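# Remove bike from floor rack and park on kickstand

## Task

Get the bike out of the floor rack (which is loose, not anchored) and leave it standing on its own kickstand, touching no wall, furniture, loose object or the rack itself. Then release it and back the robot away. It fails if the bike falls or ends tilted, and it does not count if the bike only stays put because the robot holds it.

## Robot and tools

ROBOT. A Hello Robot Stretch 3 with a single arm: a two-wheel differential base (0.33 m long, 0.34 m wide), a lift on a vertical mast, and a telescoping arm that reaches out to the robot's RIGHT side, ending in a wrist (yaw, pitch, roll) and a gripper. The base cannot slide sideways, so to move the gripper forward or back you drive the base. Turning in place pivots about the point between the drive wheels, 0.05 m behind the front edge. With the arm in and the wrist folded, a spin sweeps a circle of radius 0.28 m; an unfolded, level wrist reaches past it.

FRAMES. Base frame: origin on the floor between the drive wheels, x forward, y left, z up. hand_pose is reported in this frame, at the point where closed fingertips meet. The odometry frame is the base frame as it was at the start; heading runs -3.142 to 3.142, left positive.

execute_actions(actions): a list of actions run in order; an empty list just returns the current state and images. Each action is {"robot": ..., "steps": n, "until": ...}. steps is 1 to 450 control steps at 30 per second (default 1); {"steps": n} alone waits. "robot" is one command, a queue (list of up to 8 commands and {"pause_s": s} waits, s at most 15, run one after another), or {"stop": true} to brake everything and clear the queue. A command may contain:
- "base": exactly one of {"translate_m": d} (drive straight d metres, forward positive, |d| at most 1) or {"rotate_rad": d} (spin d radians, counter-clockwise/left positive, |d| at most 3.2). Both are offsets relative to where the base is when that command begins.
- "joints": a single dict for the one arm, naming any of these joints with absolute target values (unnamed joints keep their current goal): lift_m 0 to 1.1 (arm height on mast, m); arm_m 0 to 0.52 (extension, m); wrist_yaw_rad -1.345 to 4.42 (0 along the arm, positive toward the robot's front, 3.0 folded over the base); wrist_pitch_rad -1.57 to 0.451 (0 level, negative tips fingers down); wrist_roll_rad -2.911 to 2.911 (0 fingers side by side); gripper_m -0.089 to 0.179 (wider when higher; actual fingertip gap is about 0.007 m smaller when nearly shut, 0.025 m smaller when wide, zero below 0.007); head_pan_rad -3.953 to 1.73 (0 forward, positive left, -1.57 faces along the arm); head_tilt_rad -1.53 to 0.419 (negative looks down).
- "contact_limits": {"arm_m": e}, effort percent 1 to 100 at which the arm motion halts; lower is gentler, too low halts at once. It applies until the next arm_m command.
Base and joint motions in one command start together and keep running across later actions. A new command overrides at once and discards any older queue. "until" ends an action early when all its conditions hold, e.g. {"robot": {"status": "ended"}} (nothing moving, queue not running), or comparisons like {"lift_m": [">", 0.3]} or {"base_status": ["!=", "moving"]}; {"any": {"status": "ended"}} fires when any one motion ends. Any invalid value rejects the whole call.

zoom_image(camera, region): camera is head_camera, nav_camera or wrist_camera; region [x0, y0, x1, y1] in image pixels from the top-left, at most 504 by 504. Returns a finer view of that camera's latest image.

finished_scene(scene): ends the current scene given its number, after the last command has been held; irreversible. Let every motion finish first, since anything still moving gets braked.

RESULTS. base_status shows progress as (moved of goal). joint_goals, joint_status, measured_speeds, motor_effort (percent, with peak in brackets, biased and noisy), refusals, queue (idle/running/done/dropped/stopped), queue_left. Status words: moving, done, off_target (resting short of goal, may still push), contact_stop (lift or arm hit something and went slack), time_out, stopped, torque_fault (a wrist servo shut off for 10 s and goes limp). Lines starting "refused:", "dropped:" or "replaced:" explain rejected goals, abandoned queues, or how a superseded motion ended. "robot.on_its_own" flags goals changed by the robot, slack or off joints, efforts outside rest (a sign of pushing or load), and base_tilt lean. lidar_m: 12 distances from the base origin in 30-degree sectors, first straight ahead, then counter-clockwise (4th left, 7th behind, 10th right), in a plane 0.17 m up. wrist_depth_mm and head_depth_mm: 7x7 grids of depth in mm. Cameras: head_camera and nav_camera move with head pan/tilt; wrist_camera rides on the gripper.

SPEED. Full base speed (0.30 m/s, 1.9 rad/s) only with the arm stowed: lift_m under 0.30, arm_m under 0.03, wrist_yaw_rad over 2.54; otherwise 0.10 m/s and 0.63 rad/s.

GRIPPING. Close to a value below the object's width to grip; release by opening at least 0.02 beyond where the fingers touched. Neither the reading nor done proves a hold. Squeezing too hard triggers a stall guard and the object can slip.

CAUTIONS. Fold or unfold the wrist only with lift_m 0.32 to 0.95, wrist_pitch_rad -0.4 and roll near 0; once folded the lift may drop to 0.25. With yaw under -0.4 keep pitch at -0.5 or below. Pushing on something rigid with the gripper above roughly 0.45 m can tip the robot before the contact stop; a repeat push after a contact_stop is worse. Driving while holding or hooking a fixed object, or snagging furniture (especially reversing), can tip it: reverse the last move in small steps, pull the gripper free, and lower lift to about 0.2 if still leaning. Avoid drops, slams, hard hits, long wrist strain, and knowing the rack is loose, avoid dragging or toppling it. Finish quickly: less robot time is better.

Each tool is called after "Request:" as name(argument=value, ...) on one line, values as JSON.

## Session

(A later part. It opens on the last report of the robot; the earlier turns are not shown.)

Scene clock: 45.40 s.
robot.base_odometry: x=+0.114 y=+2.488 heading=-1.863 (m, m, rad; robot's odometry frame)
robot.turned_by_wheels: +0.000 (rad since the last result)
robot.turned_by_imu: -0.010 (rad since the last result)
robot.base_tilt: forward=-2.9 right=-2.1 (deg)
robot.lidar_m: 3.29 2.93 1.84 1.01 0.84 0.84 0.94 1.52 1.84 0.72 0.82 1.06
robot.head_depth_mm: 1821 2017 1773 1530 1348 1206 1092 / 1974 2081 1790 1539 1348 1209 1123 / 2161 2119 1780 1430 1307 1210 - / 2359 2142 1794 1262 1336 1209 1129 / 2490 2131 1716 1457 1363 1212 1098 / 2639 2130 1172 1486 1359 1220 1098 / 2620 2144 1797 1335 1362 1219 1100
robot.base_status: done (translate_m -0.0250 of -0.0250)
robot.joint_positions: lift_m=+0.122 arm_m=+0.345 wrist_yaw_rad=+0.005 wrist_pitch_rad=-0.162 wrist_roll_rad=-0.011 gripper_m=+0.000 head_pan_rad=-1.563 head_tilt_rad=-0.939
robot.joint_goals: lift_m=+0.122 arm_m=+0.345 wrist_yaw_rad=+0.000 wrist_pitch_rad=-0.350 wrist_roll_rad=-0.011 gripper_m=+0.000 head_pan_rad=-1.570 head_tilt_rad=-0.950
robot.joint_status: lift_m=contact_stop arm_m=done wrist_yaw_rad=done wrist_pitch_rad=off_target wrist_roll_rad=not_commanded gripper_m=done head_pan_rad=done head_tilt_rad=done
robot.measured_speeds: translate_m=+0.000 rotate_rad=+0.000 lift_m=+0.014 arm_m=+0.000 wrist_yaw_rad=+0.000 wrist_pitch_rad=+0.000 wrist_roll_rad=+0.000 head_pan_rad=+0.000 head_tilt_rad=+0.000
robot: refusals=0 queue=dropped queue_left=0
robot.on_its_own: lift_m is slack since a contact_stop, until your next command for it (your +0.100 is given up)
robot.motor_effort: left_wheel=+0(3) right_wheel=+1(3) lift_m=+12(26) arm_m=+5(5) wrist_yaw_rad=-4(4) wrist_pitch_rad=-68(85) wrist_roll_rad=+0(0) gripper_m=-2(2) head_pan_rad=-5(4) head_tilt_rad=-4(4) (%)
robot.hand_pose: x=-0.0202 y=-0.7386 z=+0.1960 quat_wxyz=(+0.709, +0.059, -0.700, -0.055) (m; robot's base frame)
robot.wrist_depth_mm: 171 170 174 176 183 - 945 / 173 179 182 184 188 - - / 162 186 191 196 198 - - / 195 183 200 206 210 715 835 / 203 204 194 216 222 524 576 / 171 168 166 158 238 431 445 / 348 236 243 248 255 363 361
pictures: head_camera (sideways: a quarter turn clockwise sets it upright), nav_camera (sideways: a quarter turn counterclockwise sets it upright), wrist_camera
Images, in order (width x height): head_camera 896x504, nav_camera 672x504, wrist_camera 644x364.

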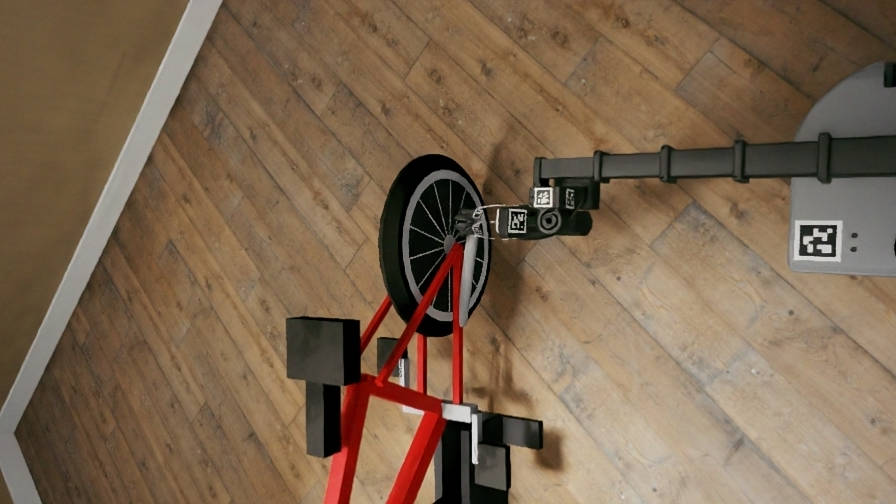

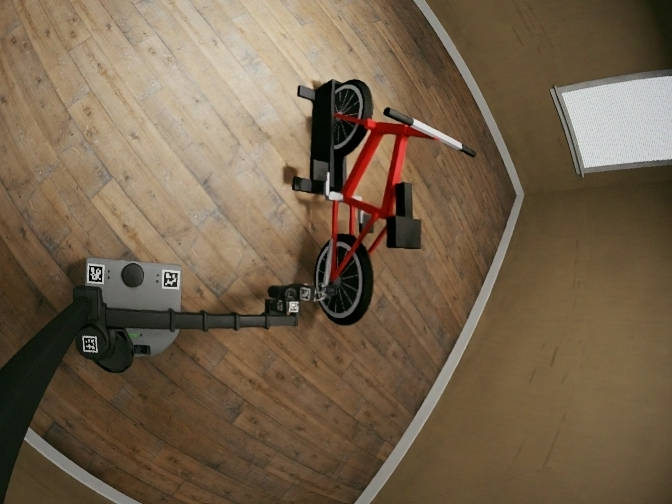

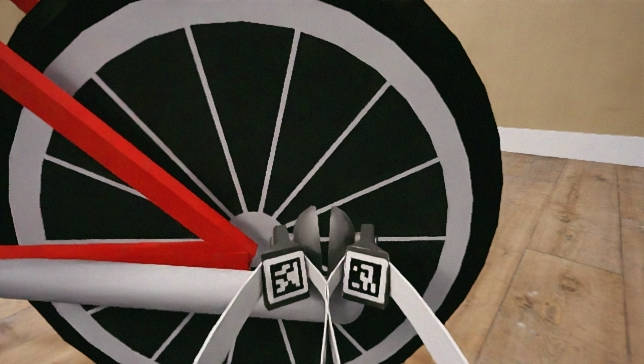

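Request:
execute_actions(actions=[{"robot":{"joints":{"lift_m":0.12,"wrist_pitch_rad":-0.5,"arm_m":0.335}},"steps":40}])

Scene clock: 46.83 s.
robot.base_odometry: x=+0.114 y=+2.488 heading=-1.863 (m, m, rad; robot's odometry frame)
robot.turned_by_wheels: +0.000 (rad since the last result)
robot.turned_by_imu: -0.045 (rad since the last result)
robot.base_tilt: forward=-2.4 right=-1.2 (deg)
robot.lidar_m: 3.22 2.95 2.02 1.04 0.84 0.84 0.91 1.43 1.84 0.79 0.80 1.02
robot.head_depth_mm: 1781 1943 1740 1513 1333 1201 1091 / 1905 2031 1746 1516 1338 1198 1119 / 2067 2055 1744 1468 1320 1200 - / 2258 2062 1748 1290 1323 1205 1121 / 2366 2067 1706 1280 1338 1205 1090 / 2514 2055 1079 1467 1348 1202 1092 / 2488 2050 1647 1310 1343 1211 1096
robot.base_status: done (translate_m -0.0250 of -0.0250)
robot.joint_positions: lift_m=+0.127 arm_m=+0.335 wrist_yaw_rad=+0.000 wrist_pitch_rad=-0.514 wrist_roll_rad=-0.011 gripper_m=+0.000 head_pan_rad=-1.569 head_tilt_rad=-0.945
robot.joint_goals: lift_m=+0.127 arm_m=+0.335 wrist_yaw_rad=+0.000 wrist_pitch_rad=-0.500 wrist_roll_rad=-0.011 gripper_m=+0.000 head_pan_rad=-1.570 head_tilt_rad=-0.950
robot.joint_status: lift_m=contact_stop arm_m=done wrist_yaw_rad=done wrist_pitch_rad=done wrist_roll_rad=not_commanded gripper_m=done head_pan_rad=done head_tilt_rad=done
robot.measured_speeds: translate_m=+0.000 rotate_rad=+0.006 lift_m=+0.000 arm_m=+0.000 wrist_yaw_rad=+0.000 wrist_pitch_rad=+0.000 wrist_roll_rad=+0.000 head_pan_rad=+0.000 head_tilt_rad=+0.000
robot: refusals=0 queue=dropped queue_left=0
robot.on_its_own: lift_m is slack since a contact_stop, until your next command for it (your +0.120 is given up)
robot.motor_effort: left_wheel=+0(39) right_wheel=+2(47) lift_m=+30(38) arm_m=-2(7) wrist_yaw_rad=+0(12) wrist_pitch_rad=+5(81) wrist_roll_rad=+0(0) gripper_m=-2(3) head_pan_rad=+0(5) head_tilt_rad=-3(4) (%)
robot.hand_pose: x=-0.0216 y=-0.6914 z=+0.1187 quat_wxyz=(+0.688, +0.181, -0.680, -0.179) (m; robot's base frame)
robot.wrist_depth_mm: 172 159 183 192 199 890 879 / 149 148 150 213 224 610 606 / 215 220 229 238 424 460 459 / 244 250 262 274 376 379 374 / 319 309 300 331 314 316 314 / 275 272 275 - 275 271 273 / 241 241 237 239 240 241 238
pictures: head_camera (sideways: a quarter turn clockwise sets it upright), nav_camera (sideways: a quarter turn counterclockwise sets it upright), wrist_camera
Images, in order (width x height): head_camera 896x504, nav_camera 672x504, wrist_camera 644x364.

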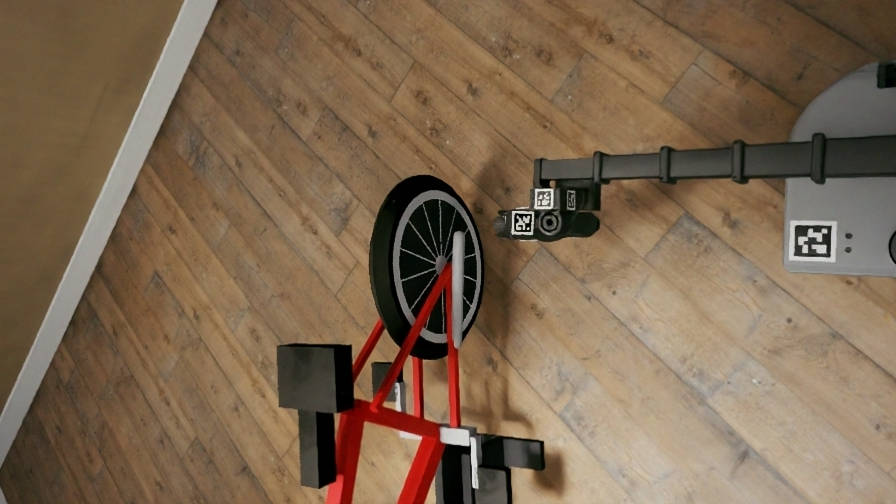

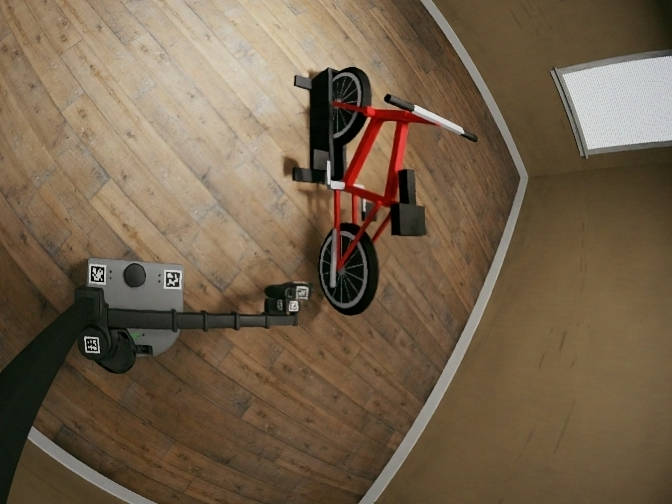

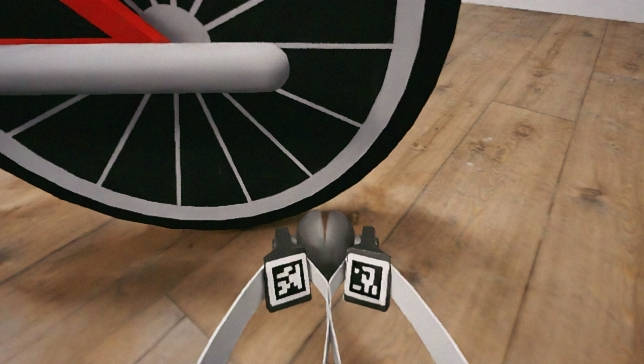

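Request:
execute_actions(actions=[{"robot":[{"joints":{"arm_m":0.28},"base":{"rotate_rad":0.055}},{"joints":{"lift_m":0.15,"wrist_pitch_rad":0},"base":{"translate_m":0.015}},{"joints":{"arm_m":0.345}},{"joints":{"lift_m":0.118}}],"steps":450,"until":{"robot":{"status":"ended"}}},{"robot":{"joints":{"wrist_pitch_rad":-0.4}},"steps":30}])

Scene clock: 53.23 s.
robot.base_odometry: x=+0.111 y=+2.473 heading=-1.808 (m, m, rad; robot's odometry frame)
robot.turned_by_wheels: +0.055 (rad since the last result)
robot.turned_by_imu: +0.056 (rad since the last result)
robot.base_tilt: forward=-3.4 right=-2.8 (deg)
robot.lidar_m: 3.31 2.92 1.79 1.01 0.85 0.84 0.95 1.56 1.85 0.73 0.75 1.07
robot.head_depth_mm: 1835 2023 1785 1539 1357 1212 1089 / 1985 2097 1791 1542 1352 1214 1126 / 2167 2147 1802 1383 1350 1214 - / 2385 2151 1807 1284 1347 1214 1131 / 2542 2169 1690 1471 1369 1213 1102 / 2674 2172 1696 1476 1368 1220 1103 / 2697 2187 1815 1345 1373 1220 1104
robot.base_status: done (translate_m +0.0150 of +0.0150)
robot.joint_positions: lift_m=+0.119 arm_m=+0.345 wrist_yaw_rad=+0.006 wrist_pitch_rad=-0.223 wrist_roll_rad=-0.011 gripper_m=+0.000 head_pan_rad=-1.569 head_tilt_rad=-0.945
robot.joint_goals: lift_m=+0.118 arm_m=+0.345 wrist_yaw_rad=+0.000 wrist_pitch_rad=-0.400 wrist_roll_rad=-0.011 gripper_m=+0.000 head_pan_rad=-1.570 head_tilt_rad=-0.950
robot.joint_status: lift_m=done arm_m=done wrist_yaw_rad=done wrist_pitch_rad=moving wrist_roll_rad=not_commanded gripper_m=done head_pan_rad=done head_tilt_rad=done
robot.measured_speeds: translate_m=+0.000 rotate_rad=+0.000 lift_m=+0.000 arm_m=+0.000 wrist_yaw_rad=+0.000 wrist_pitch_rad=+0.048 wrist_roll_rad=+0.000 head_pan_rad=+0.000 head_tilt_rad=+0.000
robot: refusals=0 queue=running queue_left=0
robot.motor_effort: left_wheel=+0(11) right_wheel=+1(13) lift_m=+10(34) arm_m=+5(5) wrist_yaw_rad=-5(5) wrist_pitch_rad=-65(86) wrist_roll_rad=+0(0) gripper_m=-2(3) head_pan_rad=+0(1) head_tilt_rad=-3(2) (%)
robot.hand_pose: x=-0.0200 y=-0.7342 z=+0.1773 quat_wxyz=(+0.707, +0.082, -0.698, -0.076) (m; robot's base frame)
robot.wrist_depth_mm: 175 172 174 176 179 - 924 / 180 180 185 186 189 201 - / 193 176 194 197 200 210 - / 205 206 202 213 215 223 741 / 190 191 194 224 230 252 530 / 414 173 167 157 246 402 410 / 366 262 262 263 275 344 340
pictures: head_camera (sideways: a quarter turn clockwise sets it upright), nav_camera (sideways: a quarter turn counterclockwise sets it upright), wrist_camera
Images, in order (width x height): head_camera 896x504, nav_camera 672x504, wrist_camera 644x364.

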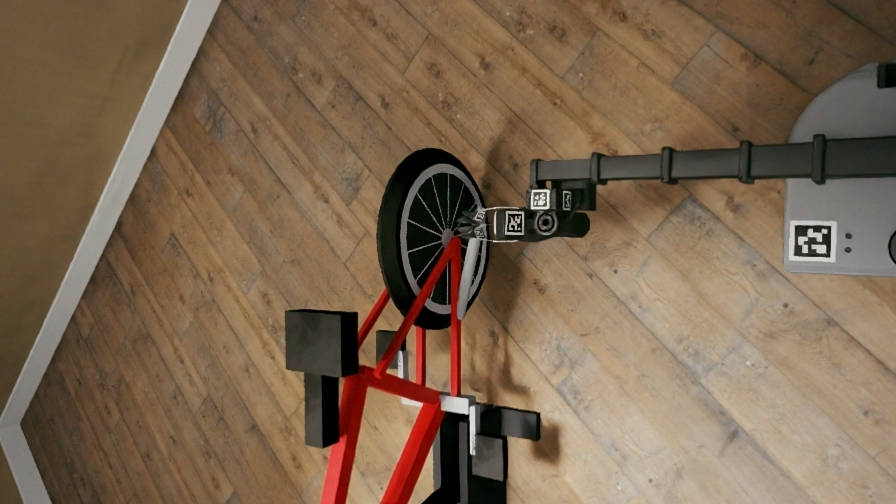

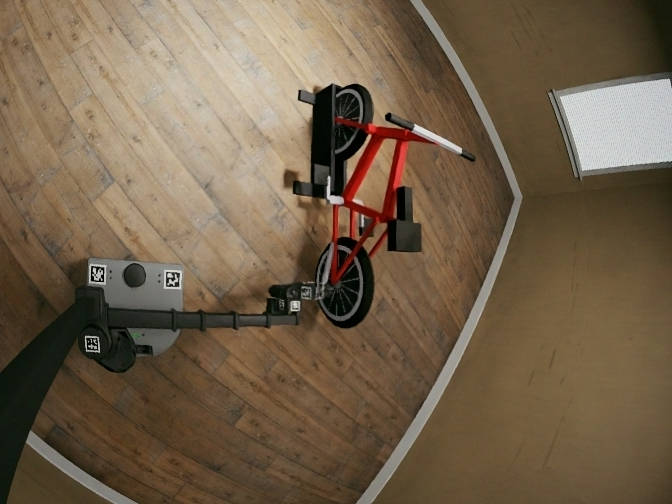

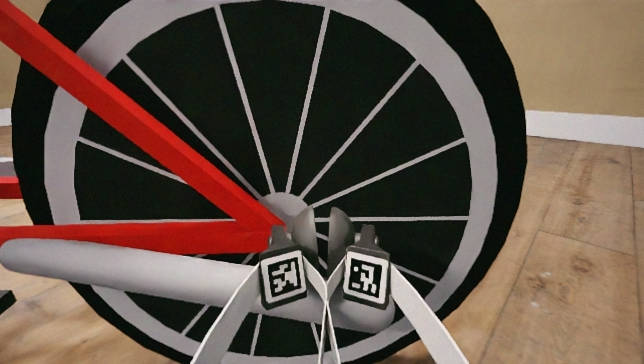

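Request:
execute_actions(actions=[{"robot":{"joints":{"wrist_pitch_rad":-0.5,"arm_m":0.32},"contact_limits":{"arm_m":40},"base":{"translate_m":0.012}},"steps":30}])

Scene clock: 54.40 s.
robot.base_odometry: x=+0.108 y=+2.461 heading=-1.808 (m, m, rad; robot's odometry frame)
robot.turned_by_wheels: +0.000 (rad since the last result)
robot.turned_by_imu: -0.072 (rad since the last result)
robot.base_tilt: forward=-3.3 right=+1.2 (deg)
robot.lidar_m: 3.17 2.93 2.14 1.07 0.86 0.85 0.93 1.42 1.85 0.78 0.79 1.01
robot.head_depth_mm: 1778 1948 1736 1515 1337 1199 1088 / 1900 2028 1752 1515 1341 1199 1120 / 2058 2059 1754 1463 1380 1205 - / 2241 2055 1747 1302 1319 1198 1117 / 2349 2062 1714 1358 1346 1201 1091 / 2451 2058 1044 1463 1343 1203 1091 / 2478 2068 1638 1311 1349 1203 1096
robot.base_status: moving (translate_m +0.0120 of +0.0120)
robot.joint_positions: lift_m=+0.118 arm_m=+0.320 wrist_yaw_rad=-0.001 wrist_pitch_rad=-0.514 wrist_roll_rad=-0.010 gripper_m=+0.000 head_pan_rad=-1.571 head_tilt_rad=-0.945
robot.joint_goals: lift_m=+0.118 arm_m=+0.320 wrist_yaw_rad=+0.000 wrist_pitch_rad=-0.500 wrist_roll_rad=-0.010 gripper_m=+0.000 head_pan_rad=-1.570 head_tilt_rad=-0.950
robot.joint_status: lift_m=done arm_m=moving wrist_yaw_rad=done wrist_pitch_rad=moving wrist_roll_rad=not_commanded gripper_m=done head_pan_rad=done head_tilt_rad=done
robot.measured_speeds: translate_m=+0.001 rotate_rad=+0.020 lift_m=+0.000 arm_m=+0.000 wrist_yaw_rad=+0.010 wrist_pitch_rad=+0.000 wrist_roll_rad=+0.000 head_pan_rad=+0.000 head_tilt_rad=+0.000
robot: refusals=0 queue=running queue_left=0
robot.motor_effort: left_wheel=+6(39) right_wheel=-10(56) lift_m=+30(34) arm_m=-4(9) wrist_yaw_rad=+1(6) wrist_pitch_rad=+4(72) wrist_roll_rad=-1(1) gripper_m=-2(3) head_pan_rad=+0(1) head_tilt_rad=-3(4) (%)
robot.contact_limits: arm_m 40 (drawing in: default 26, maximum 42; extending or still: default 36, maximum 59)
robot.hand_pose: x=-0.0216 y=-0.6765 z=+0.1097 quat_wxyz=(+0.687, +0.181, -0.680, -0.179) (m; robot's base frame)
robot.wrist_depth_mm: 152 152 154 202 213 856 845 / 205 210 218 228 243 586 576 / 226 233 245 255 409 454 450 / 358 265 279 294 363 362 361 / 314 310 311 326 310 305 300 / 266 267 265 - 267 261 262 / 233 234 232 233 232 230 231
pictures: head_camera (sideways: a quarter turn clockwise sets it upright), nav_camera (sideways: a quarter turn counterclockwise sets it upright), wrist_camera
Images, in order (width x height): head_camera 896x504, nav_camera 672x504, wrist_camera 644x364.

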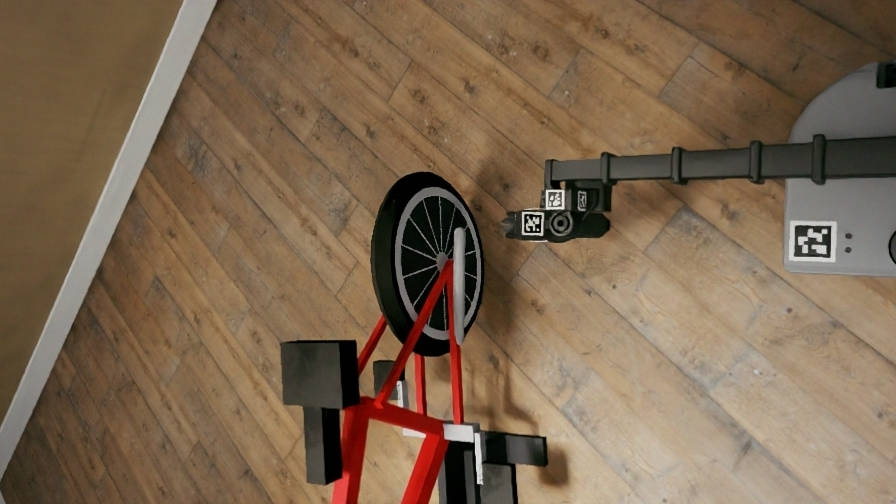

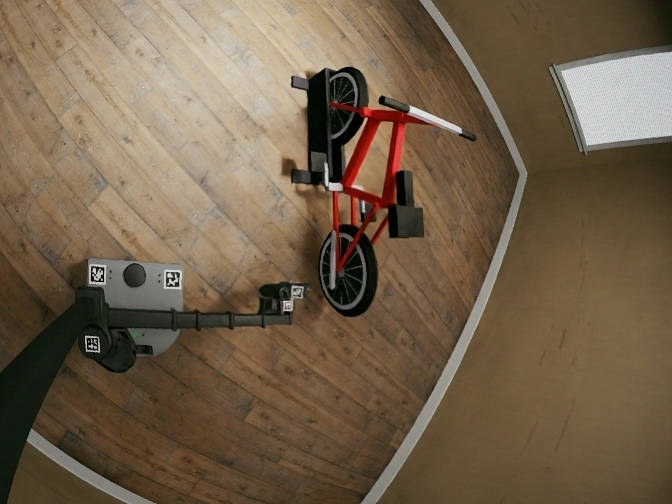

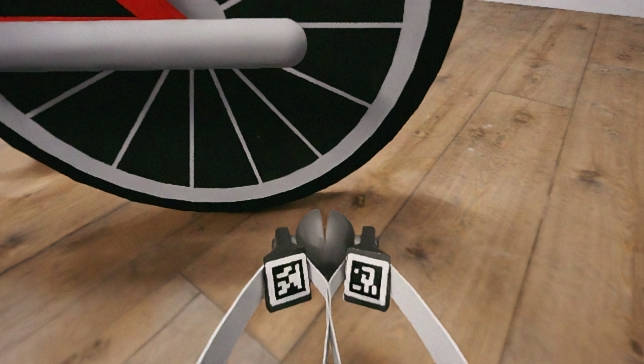

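Request:
execute_actions(actions=[{"robot":[{"joints":{"arm_m":0.0,"lift_m":0.2},"base":{"rotate_rad":0.972}},{"base":{"translate_m":-0.31}},{"base":{"rotate_rad":-0.9}},{"base":{"translate_m":0.185},"joints":{"wrist_pitch_rad":0,"lift_m":0.15,"head_tilt_rad":-1.15}}],"steps":450,"until":{"robot":{"status":"ended"}}}])

Scene clock: 67.57 s.
robot.base_odometry: x=-0.130 y=+2.509 heading=-1.736 (m, m, rad; robot's odometry frame)
robot.turned_by_wheels: +0.072 (rad since the last result)
robot.turned_by_imu: +0.071 (rad since the last result)
robot.base_tilt: forward=-2.3 right=-1.3 (deg)
robot.lidar_m: 3.11 3.11 2.16 1.20 1.01 1.01 1.13 1.67 0.57 0.54 0.56 0.77
robot.head_depth_mm: 1748 1632 1477 1356 1255 1167 1088 / 1797 1632 1478 1353 1255 - - / 1816 1626 1483 1314 1274 - - / 1803 1629 1480 1219 1274 - 1071 / 1805 1642 1446 1315 1260 1170 1090 / 1812 1638 880 1335 1262 1171 1092 / 1816 1632 930 1232 1263 1171 1097
robot.base_status: done (translate_m +0.1850 of +0.1850)
robot.joint_positions: lift_m=+0.150 arm_m=+0.001 wrist_yaw_rad=+0.000 wrist_pitch_rad=-0.023 wrist_roll_rad=-0.010 gripper_m=+0.000 head_pan_rad=-1.571 head_tilt_rad=-1.136
robot.joint_goals: lift_m=+0.150 arm_m=+0.000 wrist_yaw_rad=+0.000 wrist_pitch_rad=+0.000 wrist_roll_rad=-0.010 gripper_m=+0.000 head_pan_rad=-1.570 head_tilt_rad=-1.150
robot.joint_status: lift_m=done arm_m=done wrist_yaw_rad=done wrist_pitch_rad=done wrist_roll_rad=not_commanded gripper_m=done head_pan_rad=done head_tilt_rad=done
robot.measured_speeds: translate_m=+0.000 rotate_rad=+0.000 lift_m=+0.000 arm_m=+0.000 wrist_yaw_rad=+0.000 wrist_pitch_rad=+0.000 wrist_roll_rad=+0.000 head_pan_rad=+0.000 head_tilt_rad=+0.000
robot: refusals=0 queue=done queue_left=0
robot.motor_effort: left_wheel=+3(13) right_wheel=-4(15) lift_m=+27(35) arm_m=-4(4) wrist_yaw_rad=+0(0) wrist_pitch_rad=+8(8) wrist_roll_rad=-1(0) gripper_m=-1(2) head_pan_rad=+0(1) head_tilt_rad=-5(21) (%)
robot.hand_pose: x=-0.0215 y=-0.4019 z=+0.2589 quat_wxyz=(+0.711, +0.008, -0.703, -0.008) (m; robot's base frame)
robot.wrist_depth_mm: 318 - - - - - - / - - 290 291 - - - / - 295 287 293 306 - - / - 302 295 303 312 - - / 362 309 307 315 324 833 819 / 577 327 321 - 337 586 574 / 455 444 340 342 355 448 443
pictures: head_camera (sideways: a quarter turn clockwise sets it upright), nav_camera (sideways: a quarter turn counterclockwise sets it upright), wrist_camera
Images, in order (width x height): head_camera 896x504, nav_camera 672x504, wrist_camera 644x364.

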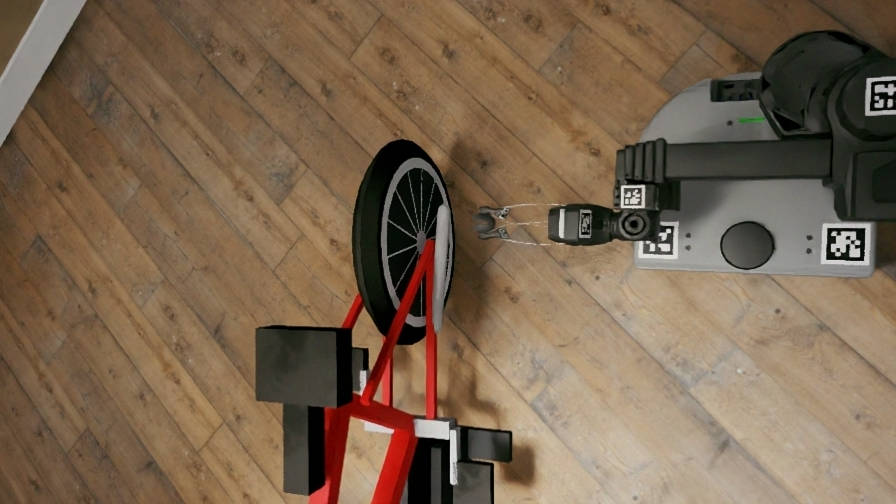

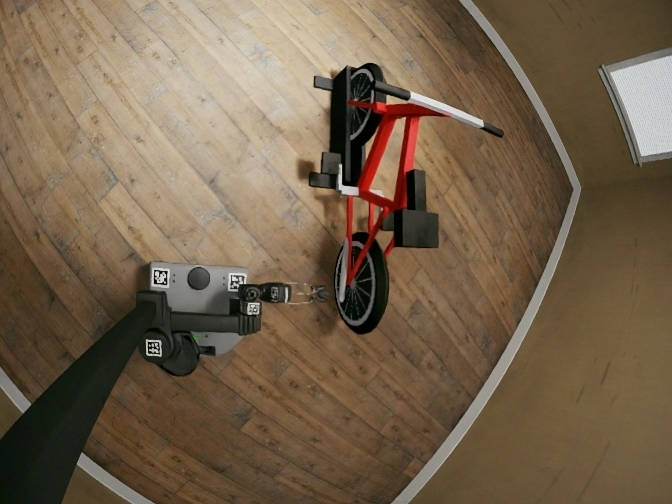

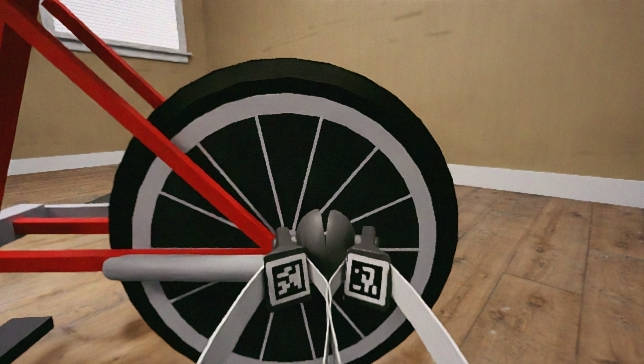

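Request:
execute_actions(actions=[{"robot":[{"joints":{"arm_m":0.108}},{"joints":{"lift_m":0.118}}],"steps":450,"until":{"robot":{"status":"ended"}}},{"robot":{"joints":{"wrist_pitch_rad":-0.5}},"steps":25},{"robot":{"base":{"translate_m":0.02}},"steps":20}])

Scene clock: 72.07 s.
robot.base_odometry: x=-0.134 y=+2.490 heading=-1.736 (m, m, rad; robot's odometry frame)
robot.turned_by_wheels: +0.000 (rad since the last result)
robot.turned_by_imu: -0.023 (rad since the last result)
robot.base_tilt: forward=-2.6 right=-1.1 (deg)
robot.lidar_m: 3.07 3.09 2.29 1.23 1.02 1.01 1.13 1.68 0.58 0.47 0.51 0.75
robot.head_depth_mm: 1759 1651 1496 1370 1258 1165 1083 / 1814 1658 1506 1367 1258 - - / 1857 1660 1500 1322 1275 - - / 1856 1670 1507 1181 1246 - 1073 / 1863 1673 1454 1326 1267 1177 1095 / 1868 1674 899 1347 1275 1176 1098 / 1888 1688 1464 1249 1280 1181 1100
robot.base_status: moving (translate_m +0.0197 of +0.0200)
robot.joint_positions: lift_m=+0.119 arm_m=+0.108 wrist_yaw_rad=-0.003 wrist_pitch_rad=-0.225 wrist_roll_rad=-0.010 gripper_m=+0.000 head_pan_rad=-1.571 head_tilt_rad=-1.138
robot.joint_goals: lift_m=+0.118 arm_m=+0.108 wrist_yaw_rad=+0.000 wrist_pitch_rad=-0.500 wrist_roll_rad=-0.010 gripper_m=+0.000 head_pan_rad=-1.570 head_tilt_rad=-1.150
robot.joint_status: lift_m=done arm_m=done wrist_yaw_rad=done wrist_pitch_rad=moving wrist_roll_rad=not_commanded gripper_m=done head_pan_rad=done head_tilt_rad=done
robot.measured_speeds: translate_m=+0.012 rotate_rad=+0.002 lift_m=-0.003 arm_m=+0.000 wrist_yaw_rad=+0.000 wrist_pitch_rad=-1.535 wrist_roll_rad=+0.000 head_pan_rad=+0.000 head_tilt_rad=-0.048
robot: refusals=0 queue=running queue_left=0
robot.motor_effort: left_wheel=+3(8) right_wheel=+2(3) lift_m=+11(27) arm_m=+5(5) wrist_yaw_rad=+3(2) wrist_pitch_rad=-49(89) wrist_roll_rad=+0(1) gripper_m=-3(3) head_pan_rad=+0(2) head_tilt_rad=-5(5) (%)
robot.hand_pose: x=-0.0222 y=-0.4970 z=+0.1767 quat_wxyz=(+0.706, +0.079, -0.699, -0.081) (m; robot's base frame)
robot.wrist_depth_mm: 160 167 170 173 178 - 943 / 170 174 180 184 189 198 - / 183 181 190 197 201 210 - / 196 201 190 208 216 228 668 / 173 183 188 222 234 461 506 / 385 157 152 - 254 396 385 / 343 257 258 148 306 325 323
pictures: head_camera (sideways: a quarter turn clockwise sets it upright), nav_camera (sideways: a quarter turn counterclockwise sets it upright), wrist_camera
Images, in order (width x height): head_camera 896x504, nav_camera 672x504, wrist_camera 644x364.

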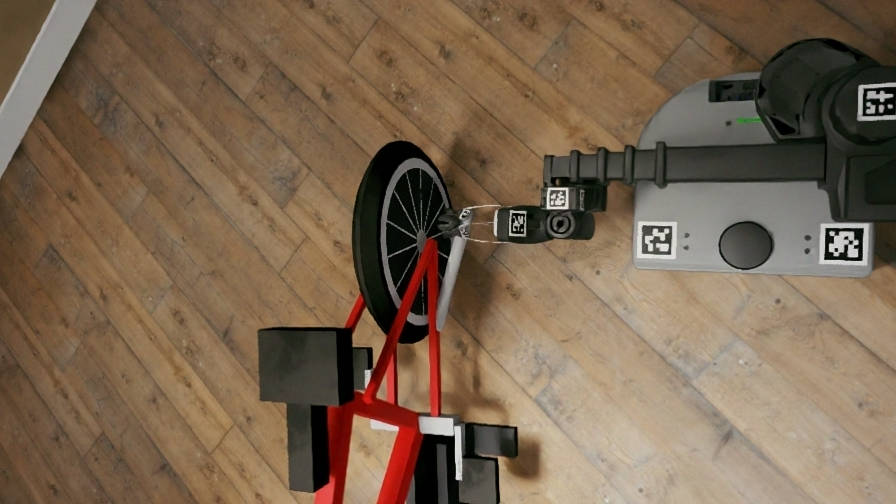

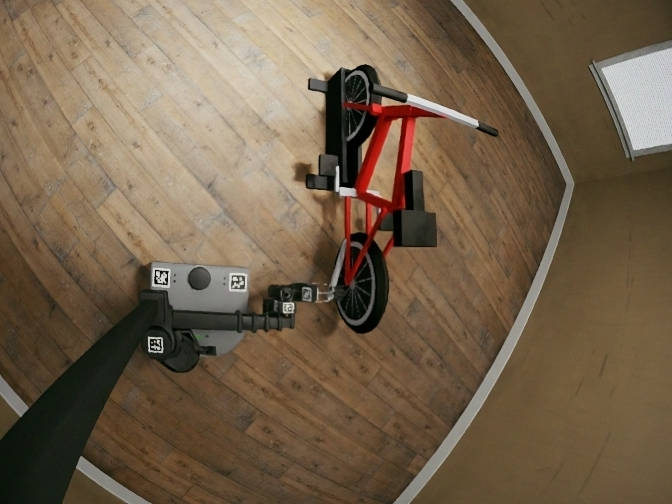

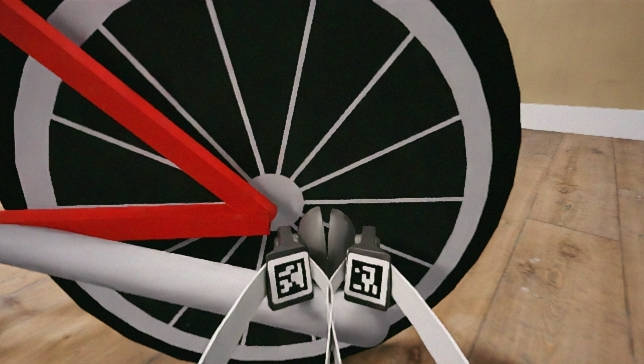

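Request:
execute_actions(actions=[{"robot":{"base":{"translate_m":0.04}},"steps":25}])

Scene clock: 72.93 s.
robot.base_odometry: x=-0.140 y=+2.452 heading=-1.736 (m, m, rad; robot's odometry frame)
robot.turned_by_wheels: +0.000 (rad since the last result)
robot.turned_by_imu: -0.063 (rad since the last result)
robot.base_tilt: forward=-2.9 right=+0.8 (deg)
robot.lidar_m: 2.95 3.11 2.71 1.32 1.05 1.04 1.13 1.71 0.58 0.45 0.48 0.73
robot.head_depth_mm: 1740 1614 1472 1350 1253 1167 1086 / 1782 1613 1480 1357 1253 - - / 1798 1626 1478 1320 1279 - - / 1798 1623 1481 1227 1259 - 1071 / 1804 1635 1430 1320 1257 1170 1096 / 1809 1627 864 1335 1258 1170 1096 / 1803 1640 1424 1193 1259 1171 1098
robot.base_status: moving (translate_m +0.0378 of +0.0400)
robot.joint_positions: lift_m=+0.118 arm_m=+0.108 wrist_yaw_rad=-0.010 wrist_pitch_rad=-0.498 wrist_roll_rad=-0.008 gripper_m=+0.000 head_pan_rad=-1.571 head_tilt_rad=-1.142
robot.joint_goals: lift_m=+0.118 arm_m=+0.108 wrist_yaw_rad=+0.000 wrist_pitch_rad=-0.500 wrist_roll_rad=-0.008 gripper_m=+0.000 head_pan_rad=-1.570 head_tilt_rad=-1.150
robot.joint_status: lift_m=done arm_m=done wrist_yaw_rad=done wrist_pitch_rad=moving wrist_roll_rad=not_commanded gripper_m=done head_pan_rad=done head_tilt_rad=done
robot.measured_speeds: translate_m=+0.028 rotate_rad=-0.006 lift_m=+0.000 arm_m=+0.000 wrist_yaw_rad=+0.000 wrist_pitch_rad=+0.000 wrist_roll_rad=+0.000 head_pan_rad=+0.000 head_tilt_rad=+0.000
robot: refusals=0 queue=running queue_left=0
robot.motor_effort: left_wheel=-8(34) right_wheel=+7(59) lift_m=+28(33) arm_m=+1(4) wrist_yaw_rad=+9(9) wrist_pitch_rad=+0(29) wrist_roll_rad=-1(1) gripper_m=-3(2) head_pan_rad=+1(1) head_tilt_rad=-3(5) (%)
robot.hand_pose: x=-0.0237 y=-0.4664 z=+0.1132 quat_wxyz=(+0.687, +0.172, -0.683, -0.177) (m; robot's base frame)
robot.wrist_depth_mm: 156 157 156 174 181 192 938 / 145 149 183 193 204 228 612 / 188 196 206 216 230 441 468 / 127 219 231 247 270 377 372 / 115 120 269 274 314 310 312 / 275 110 190 - 269 267 267 / 238 234 106 237 235 236 236
pictures: head_camera (sideways: a quarter turn clockwise sets it upright), nav_camera (sideways: a quarter turn counterclockwise sets it upright), wrist_camera
Images, in order (width x height): head_camera 896x504, nav_camera 672x504, wrist_camera 644x364.

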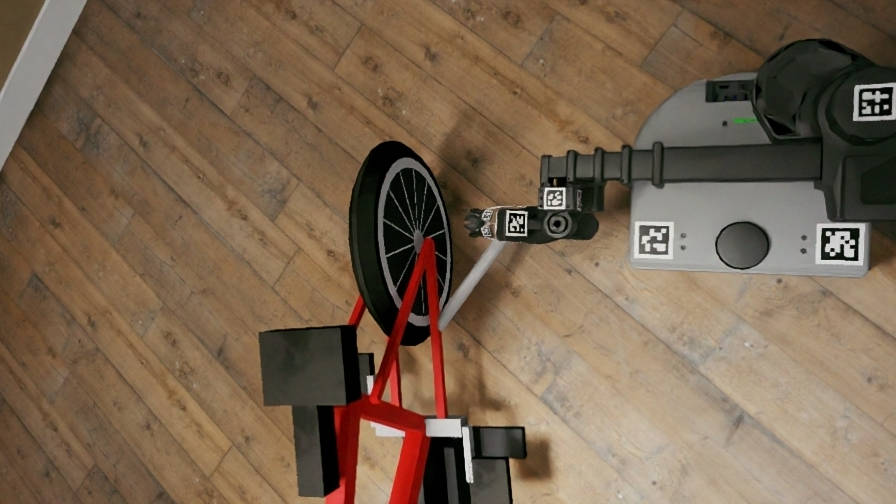

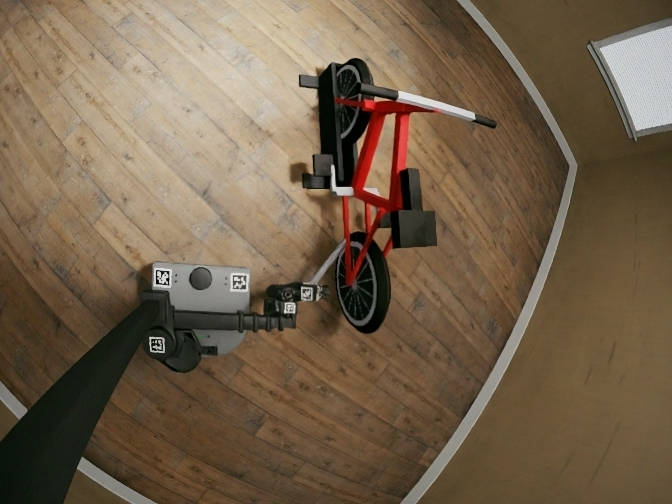

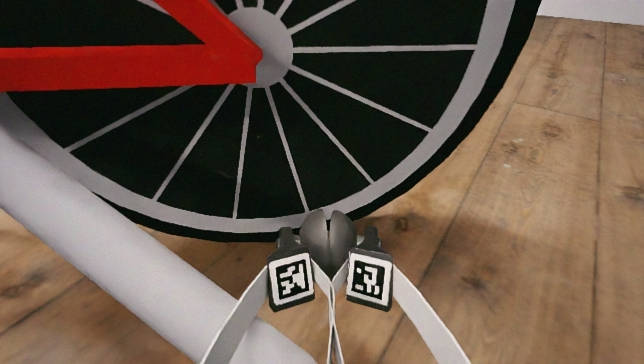

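Progress; swings mostly outward.

Request:
execute_actions(actions=[{"robot":{"base":{"translate_m":0.08},"joints":{"arm_m":0.09,"lift_m":0.105}},"steps":50}])

Scene clock: 74.70 s.
robot.base_odometry: x=-0.153 y=+2.371 heading=-1.736 (m, m, rad; robot's odometry frame)
robot.turned_by_wheels: +0.000 (rad since the last result)
robot.turned_by_imu: +0.000 (rad since the last result)
robot.base_tilt: forward=-2.2 right=-1.4 (deg)
robot.lidar_m: 2.88 3.06 2.93 1.41 1.12 1.11 1.20 1.77 0.57 0.45 0.67 0.67
robot.head_depth_mm: 1753 1616 1470 1354 1251 1168 1081 / 1792 1626 1475 1332 1251 - - / 1790 1618 1483 1307 1282 - - / 1799 1628 1456 1173 1245 - 1076 / 1803 1631 857 1340 1256 1171 1094 / 1792 1617 929 1174 1261 1168 1095 / 1798 1632 1481 1208 1256 1173 1095
robot.base_status: moving (translate_m +0.0800 of +0.0800)
robot.joint_positions: lift_m=+0.105 arm_m=+0.090 wrist_yaw_rad=-0.002 wrist_pitch_rad=-0.510 wrist_roll_rad=-0.008 gripper_m=+0.000 head_pan_rad=-1.571 head_tilt_rad=-1.142
robot.joint_goals: lift_m=+0.105 arm_m=+0.090 wrist_yaw_rad=+0.000 wrist_pitch_rad=-0.500 wrist_roll_rad=-0.008 gripper_m=+0.000 head_pan_rad=-1.570 head_tilt_rad=-1.150
robot.joint_status: lift_m=done arm_m=done wrist_yaw_rad=done wrist_pitch_rad=done wrist_roll_rad=not_commanded gripper_m=done head_pan_rad=done head_tilt_rad=done
robot.measured_speeds: translate_m=+0.000 rotate_rad=+0.000 lift_m=+0.000 arm_m=+0.000 wrist_yaw_rad=+0.000 wrist_pitch_rad=+0.000 wrist_roll_rad=+0.000 head_pan_rad=+0.000 head_tilt_rad=+0.000
robot: refusals=0 queue=running queue_left=0
robot.motor_effort: left_wheel=+1(10) right_wheel=+1(12) lift_m=+27(27) arm_m=-4(4) wrist_yaw_rad=+2(9) wrist_pitch_rad=+3(3) wrist_roll_rad=-1(1) gripper_m=-2(3) head_pan_rad=+1(0) head_tilt_rad=-3(4) (%)
robot.hand_pose: x=-0.0219 y=-0.4472 z=+0.0977 quat_wxyz=(+0.687, +0.179, -0.681, -0.179) (m; robot's base frame)
robot.wrist_depth_mm: 135 142 149 155 189 197 208 / 129 182 192 201 212 221 507 / 125 228 216 227 238 252 434 / 120 358 255 260 276 334 343 / 119 297 297 313 292 292 290 / 241 255 255 - 255 250 249 / 219 222 223 221 221 219 219
pictures: head_camera (sideways: a quarter turn clockwise sets it upright), nav_camera (sideways: a quarter turn counterclockwise sets it upright), wrist_camera
Images, in order (width x height): head_camera 896x504, nav_camera 672x504, wrist_camera 644x364.

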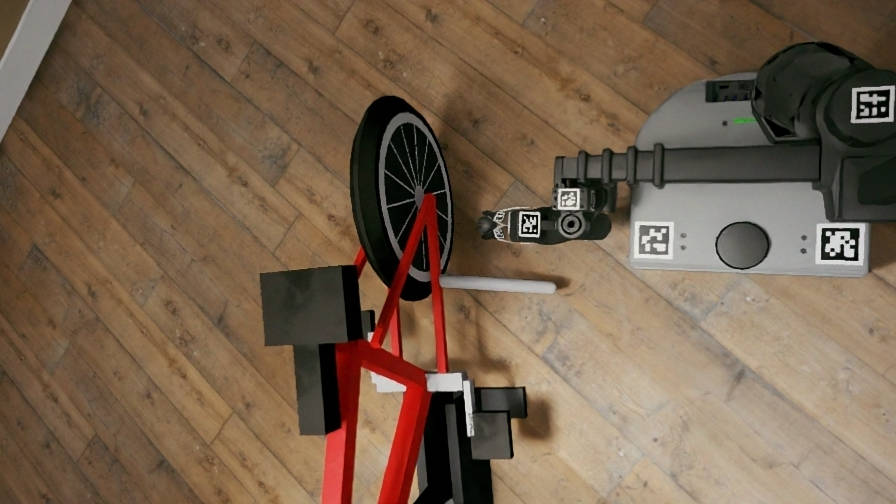

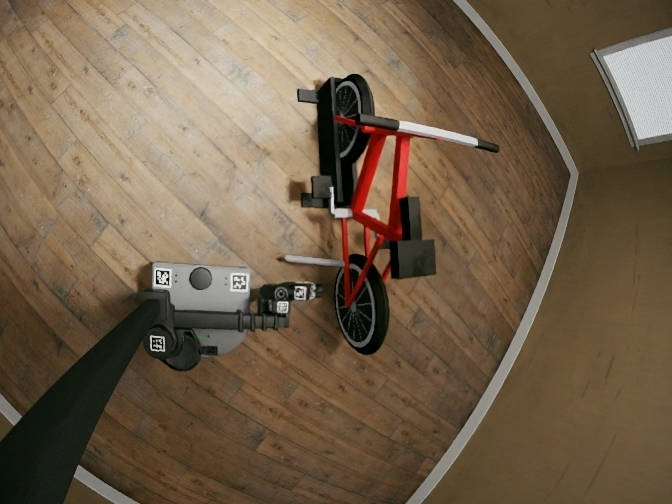

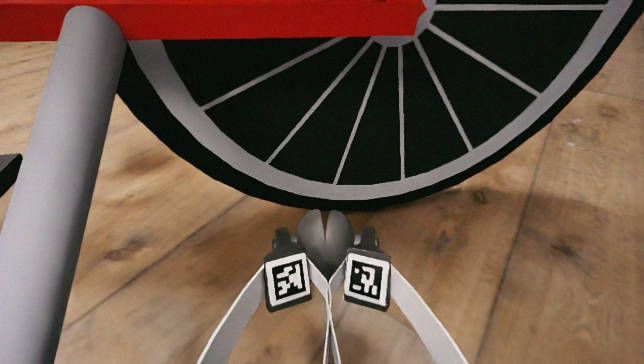

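Request:
execute_actions(actions=[{"robot":[{"joints":{"arm_m":0.0,"lift_m":0.445},"base":{"rotate_rad":0.086}},{"joints":{"wrist_pitch_rad":0,"gripper_m":0.11},"base":{"translate_m":0.135}}],"steps":450,"until":{"robot":{"status":"ended"}}}])

Scene clock: 81.07 s.
robot.base_odometry: x=-0.164 y=+2.237 heading=-1.650 (m, m, rad; robot's odometry frame)
robot.turned_by_wheels: +0.086 (rad since the last result)
robot.turned_by_imu: +0.086 (rad since the last result)
robot.base_tilt: forward=-2.4 right=-1.2 (deg)
robot.lidar_m: 2.88 2.93 2.60 1.44 1.21 1.21 1.36 1.84 0.55 0.46 0.59 0.72
robot.head_depth_mm: 1783 1617 1469 1308 1253 1167 - / 1799 1622 1458 1267 1267 - - / 1792 1615 857 1291 1279 - - / 1801 1615 955 1344 1256 - 1072 / 1795 1625 1443 1218 1256 1169 1097 / 1794 1603 1441 1223 1260 1170 1094 / 1813 1633 1450 1201 1260 1167 1096
robot.base_status: done (translate_m +0.1350 of +0.1350)
robot.joint_positions: lift_m=+0.445 arm_m=+0.001 wrist_yaw_rad=-0.001 wrist_pitch_rad=-0.023 wrist_roll_rad=-0.008 gripper_m=+0.110 head_pan_rad=-1.571 head_tilt_rad=-1.142
robot.joint_goals: lift_m=+0.445 arm_m=+0.000 wrist_yaw_rad=+0.000 wrist_pitch_rad=+0.000 wrist_roll_rad=-0.008 gripper_m=+0.110 head_pan_rad=-1.570 head_tilt_rad=-1.150
robot.joint_status: lift_m=done arm_m=done wrist_yaw_rad=done wrist_pitch_rad=done wrist_roll_rad=not_commanded gripper_m=done head_pan_rad=done head_tilt_rad=done
robot.measured_speeds: translate_m=+0.000 rotate_rad=+0.000 lift_m=+0.000 arm_m=+0.000 wrist_yaw_rad=+0.000 wrist_pitch_rad=+0.000 wrist_roll_rad=+0.000 head_pan_rad=+0.000 head_tilt_rad=+0.000
robot: refusals=0 queue=done queue_left=0
robot.motor_effort: left_wheel=-2(7) right_wheel=+3(8) lift_m=+33(34) arm_m=-5(5) wrist_yaw_rad=+1(2) wrist_pitch_rad=+8(7) wrist_roll_rad=-1(1) gripper_m=+0(82) head_pan_rad=+1(1) head_tilt_rad=-3(3) (%)
robot.hand_pose: x=-0.0218 y=-0.4019 z=+0.5536 quat_wxyz=(+0.710, +0.008, -0.704, -0.009) (m; robot's base frame)
robot.wrist_depth_mm: - - - - - - - / - - - - - - - / - - - - - - - / - - - 320 367 - - / 289 296 312 294 249 - - / - - 310 323 - - - / 336 880 870 327 820 345 855
pictures: head_camera (sideways: a quarter turn clockwise sets it upright), nav_camera (sideways: a quarter turn counterclockwise sets it upright), wrist_camera
Images, in order (width x height): head_camera 896x504, nav_camera 672x504, wrist_camera 644x364.

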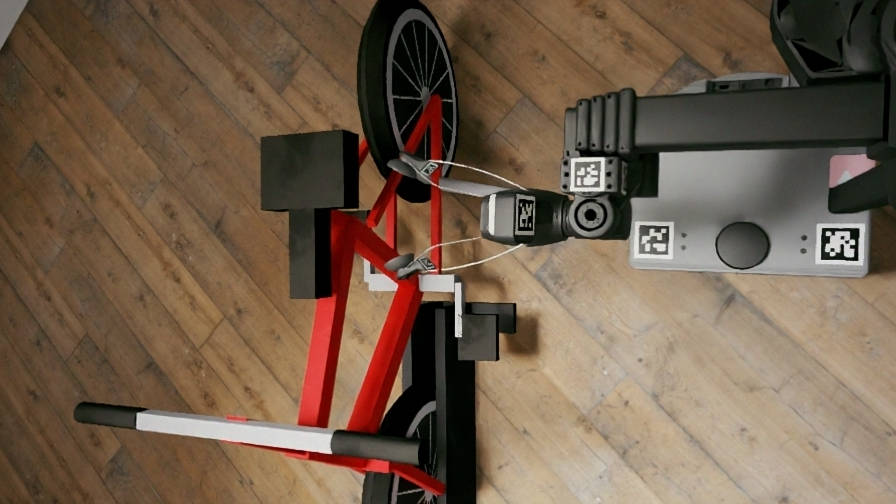

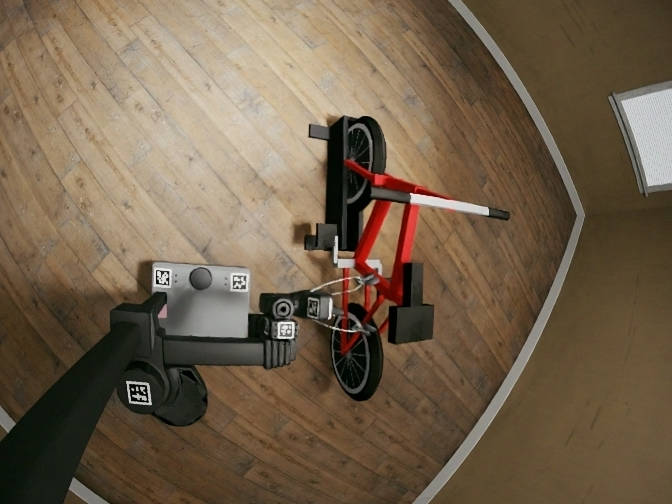

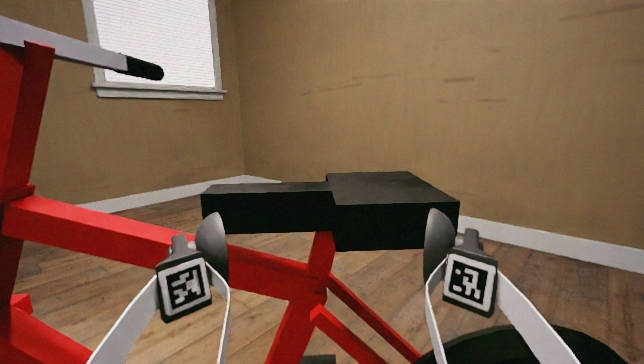

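Request:
execute_actions(actions=[{"robot":[{"joints":{"lift_m":0.25,"gripper_m":0.1},"base":{"translate_m":0.04}},{"joints":{"arm_m":0.06}}],"steps":450,"until":{"robot":{"status":"ended"}}}])

Scene clock: 85.17 s.
robot.base_odometry: x=-0.167 y=+2.197 heading=-1.650 (m, m, rad; robot's odometry frame)
robot.turned_by_wheels: +0.000 (rad since the last result)
robot.turned_by_imu: +0.000 (rad since the last result)
robot.base_tilt: forward=-2.5 right=-1.2 (deg)
robot.lidar_m: 2.85 2.91 2.65 1.48 1.24 1.24 1.40 1.86 0.47 0.47 0.57 0.71
robot.head_depth_mm: 1798 1608 1475 1269 1253 1164 - / 1785 1628 872 1269 1251 - - / 1787 1618 872 1312 1277 - - / 1802 1620 1180 1327 1258 - 1073 / 1797 1622 1446 1215 1263 1167 1093 / 1805 1590 862 1202 1264 1169 1096 / 1801 1631 1489 1199 1257 1173 1097
robot.base_status: done (translate_m +0.0400 of +0.0400)
robot.joint_positions: lift_m=+0.250 arm_m=+0.060 wrist_yaw_rad=-0.001 wrist_pitch_rad=-0.022 wrist_roll_rad=-0.008 gripper_m=+0.100 head_pan_rad=-1.571 head_tilt_rad=-1.142
robot.joint_goals: lift_m=+0.250 arm_m=+0.060 wrist_yaw_rad=+0.000 wrist_pitch_rad=+0.000 wrist_roll_rad=-0.008 gripper_m=+0.100 head_pan_rad=-1.570 head_tilt_rad=-1.150
robot.joint_status: lift_m=done arm_m=done wrist_yaw_rad=done wrist_pitch_rad=done wrist_roll_rad=not_commanded gripper_m=done head_pan_rad=done head_tilt_rad=done
robot.measured_speeds: translate_m=+0.000 rotate_rad=+0.000 lift_m=+0.000 arm_m=+0.000 wrist_yaw_rad=+0.000 wrist_pitch_rad=+0.000 wrist_roll_rad=+0.000 head_pan_rad=+0.000 head_tilt_rad=+0.000
robot: refusals=0 queue=done queue_left=0
robot.motor_effort: left_wheel=-3(4) right_wheel=+3(8) lift_m=+27(33) arm_m=+5(6) wrist_yaw_rad=+1(1) wrist_pitch_rad=+7(8) wrist_roll_rad=-1(1) gripper_m=+1(46) head_pan_rad=+1(0) head_tilt_rad=-3(3) (%)
robot.hand_pose: x=-0.0217 y=-0.4603 z=+0.3592 quat_wxyz=(+0.710, +0.008, -0.704, -0.008) (m; robot's base frame)
robot.wrist_depth_mm: - 201 207 - 281 - - / - - - 217 - - - / - - - - 279 - - / - - - - - - 250 / 233 - - 930 - 247 244 / 708 242 752 367 757 248 251 / 609 410 257 541 305 259 260
pictures: head_camera (sideways: a quarter turn clockwise sets it upright), nav_camera (sideways: a quarter turn counterclockwise sets it upright), wrist_camera
Images, in order (width x height): head_camera 896x504, nav_camera 672x504, wrist_camera 644x364.

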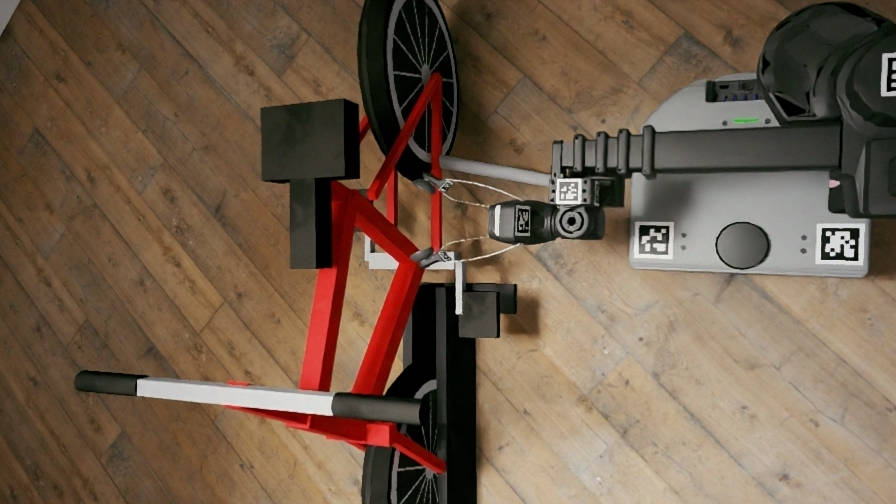

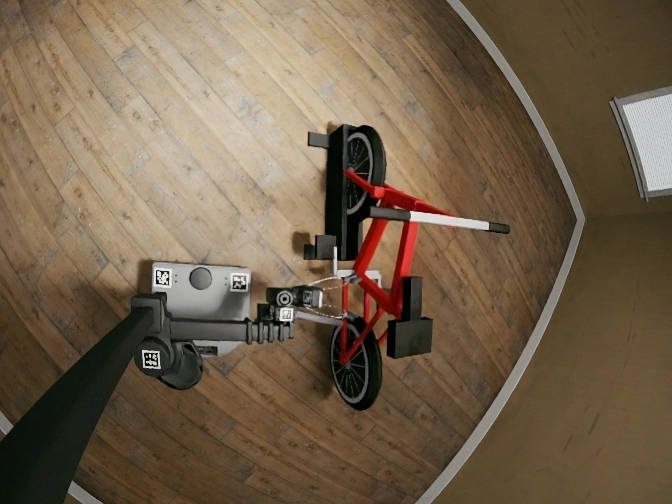

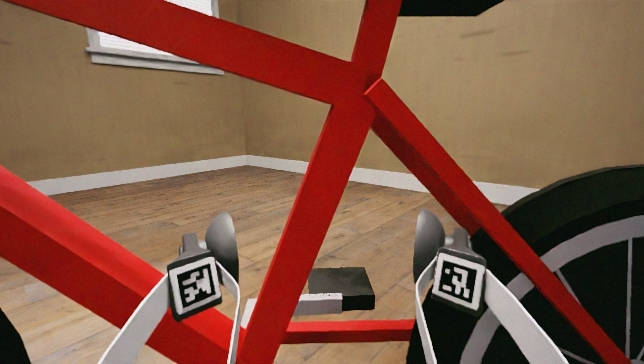

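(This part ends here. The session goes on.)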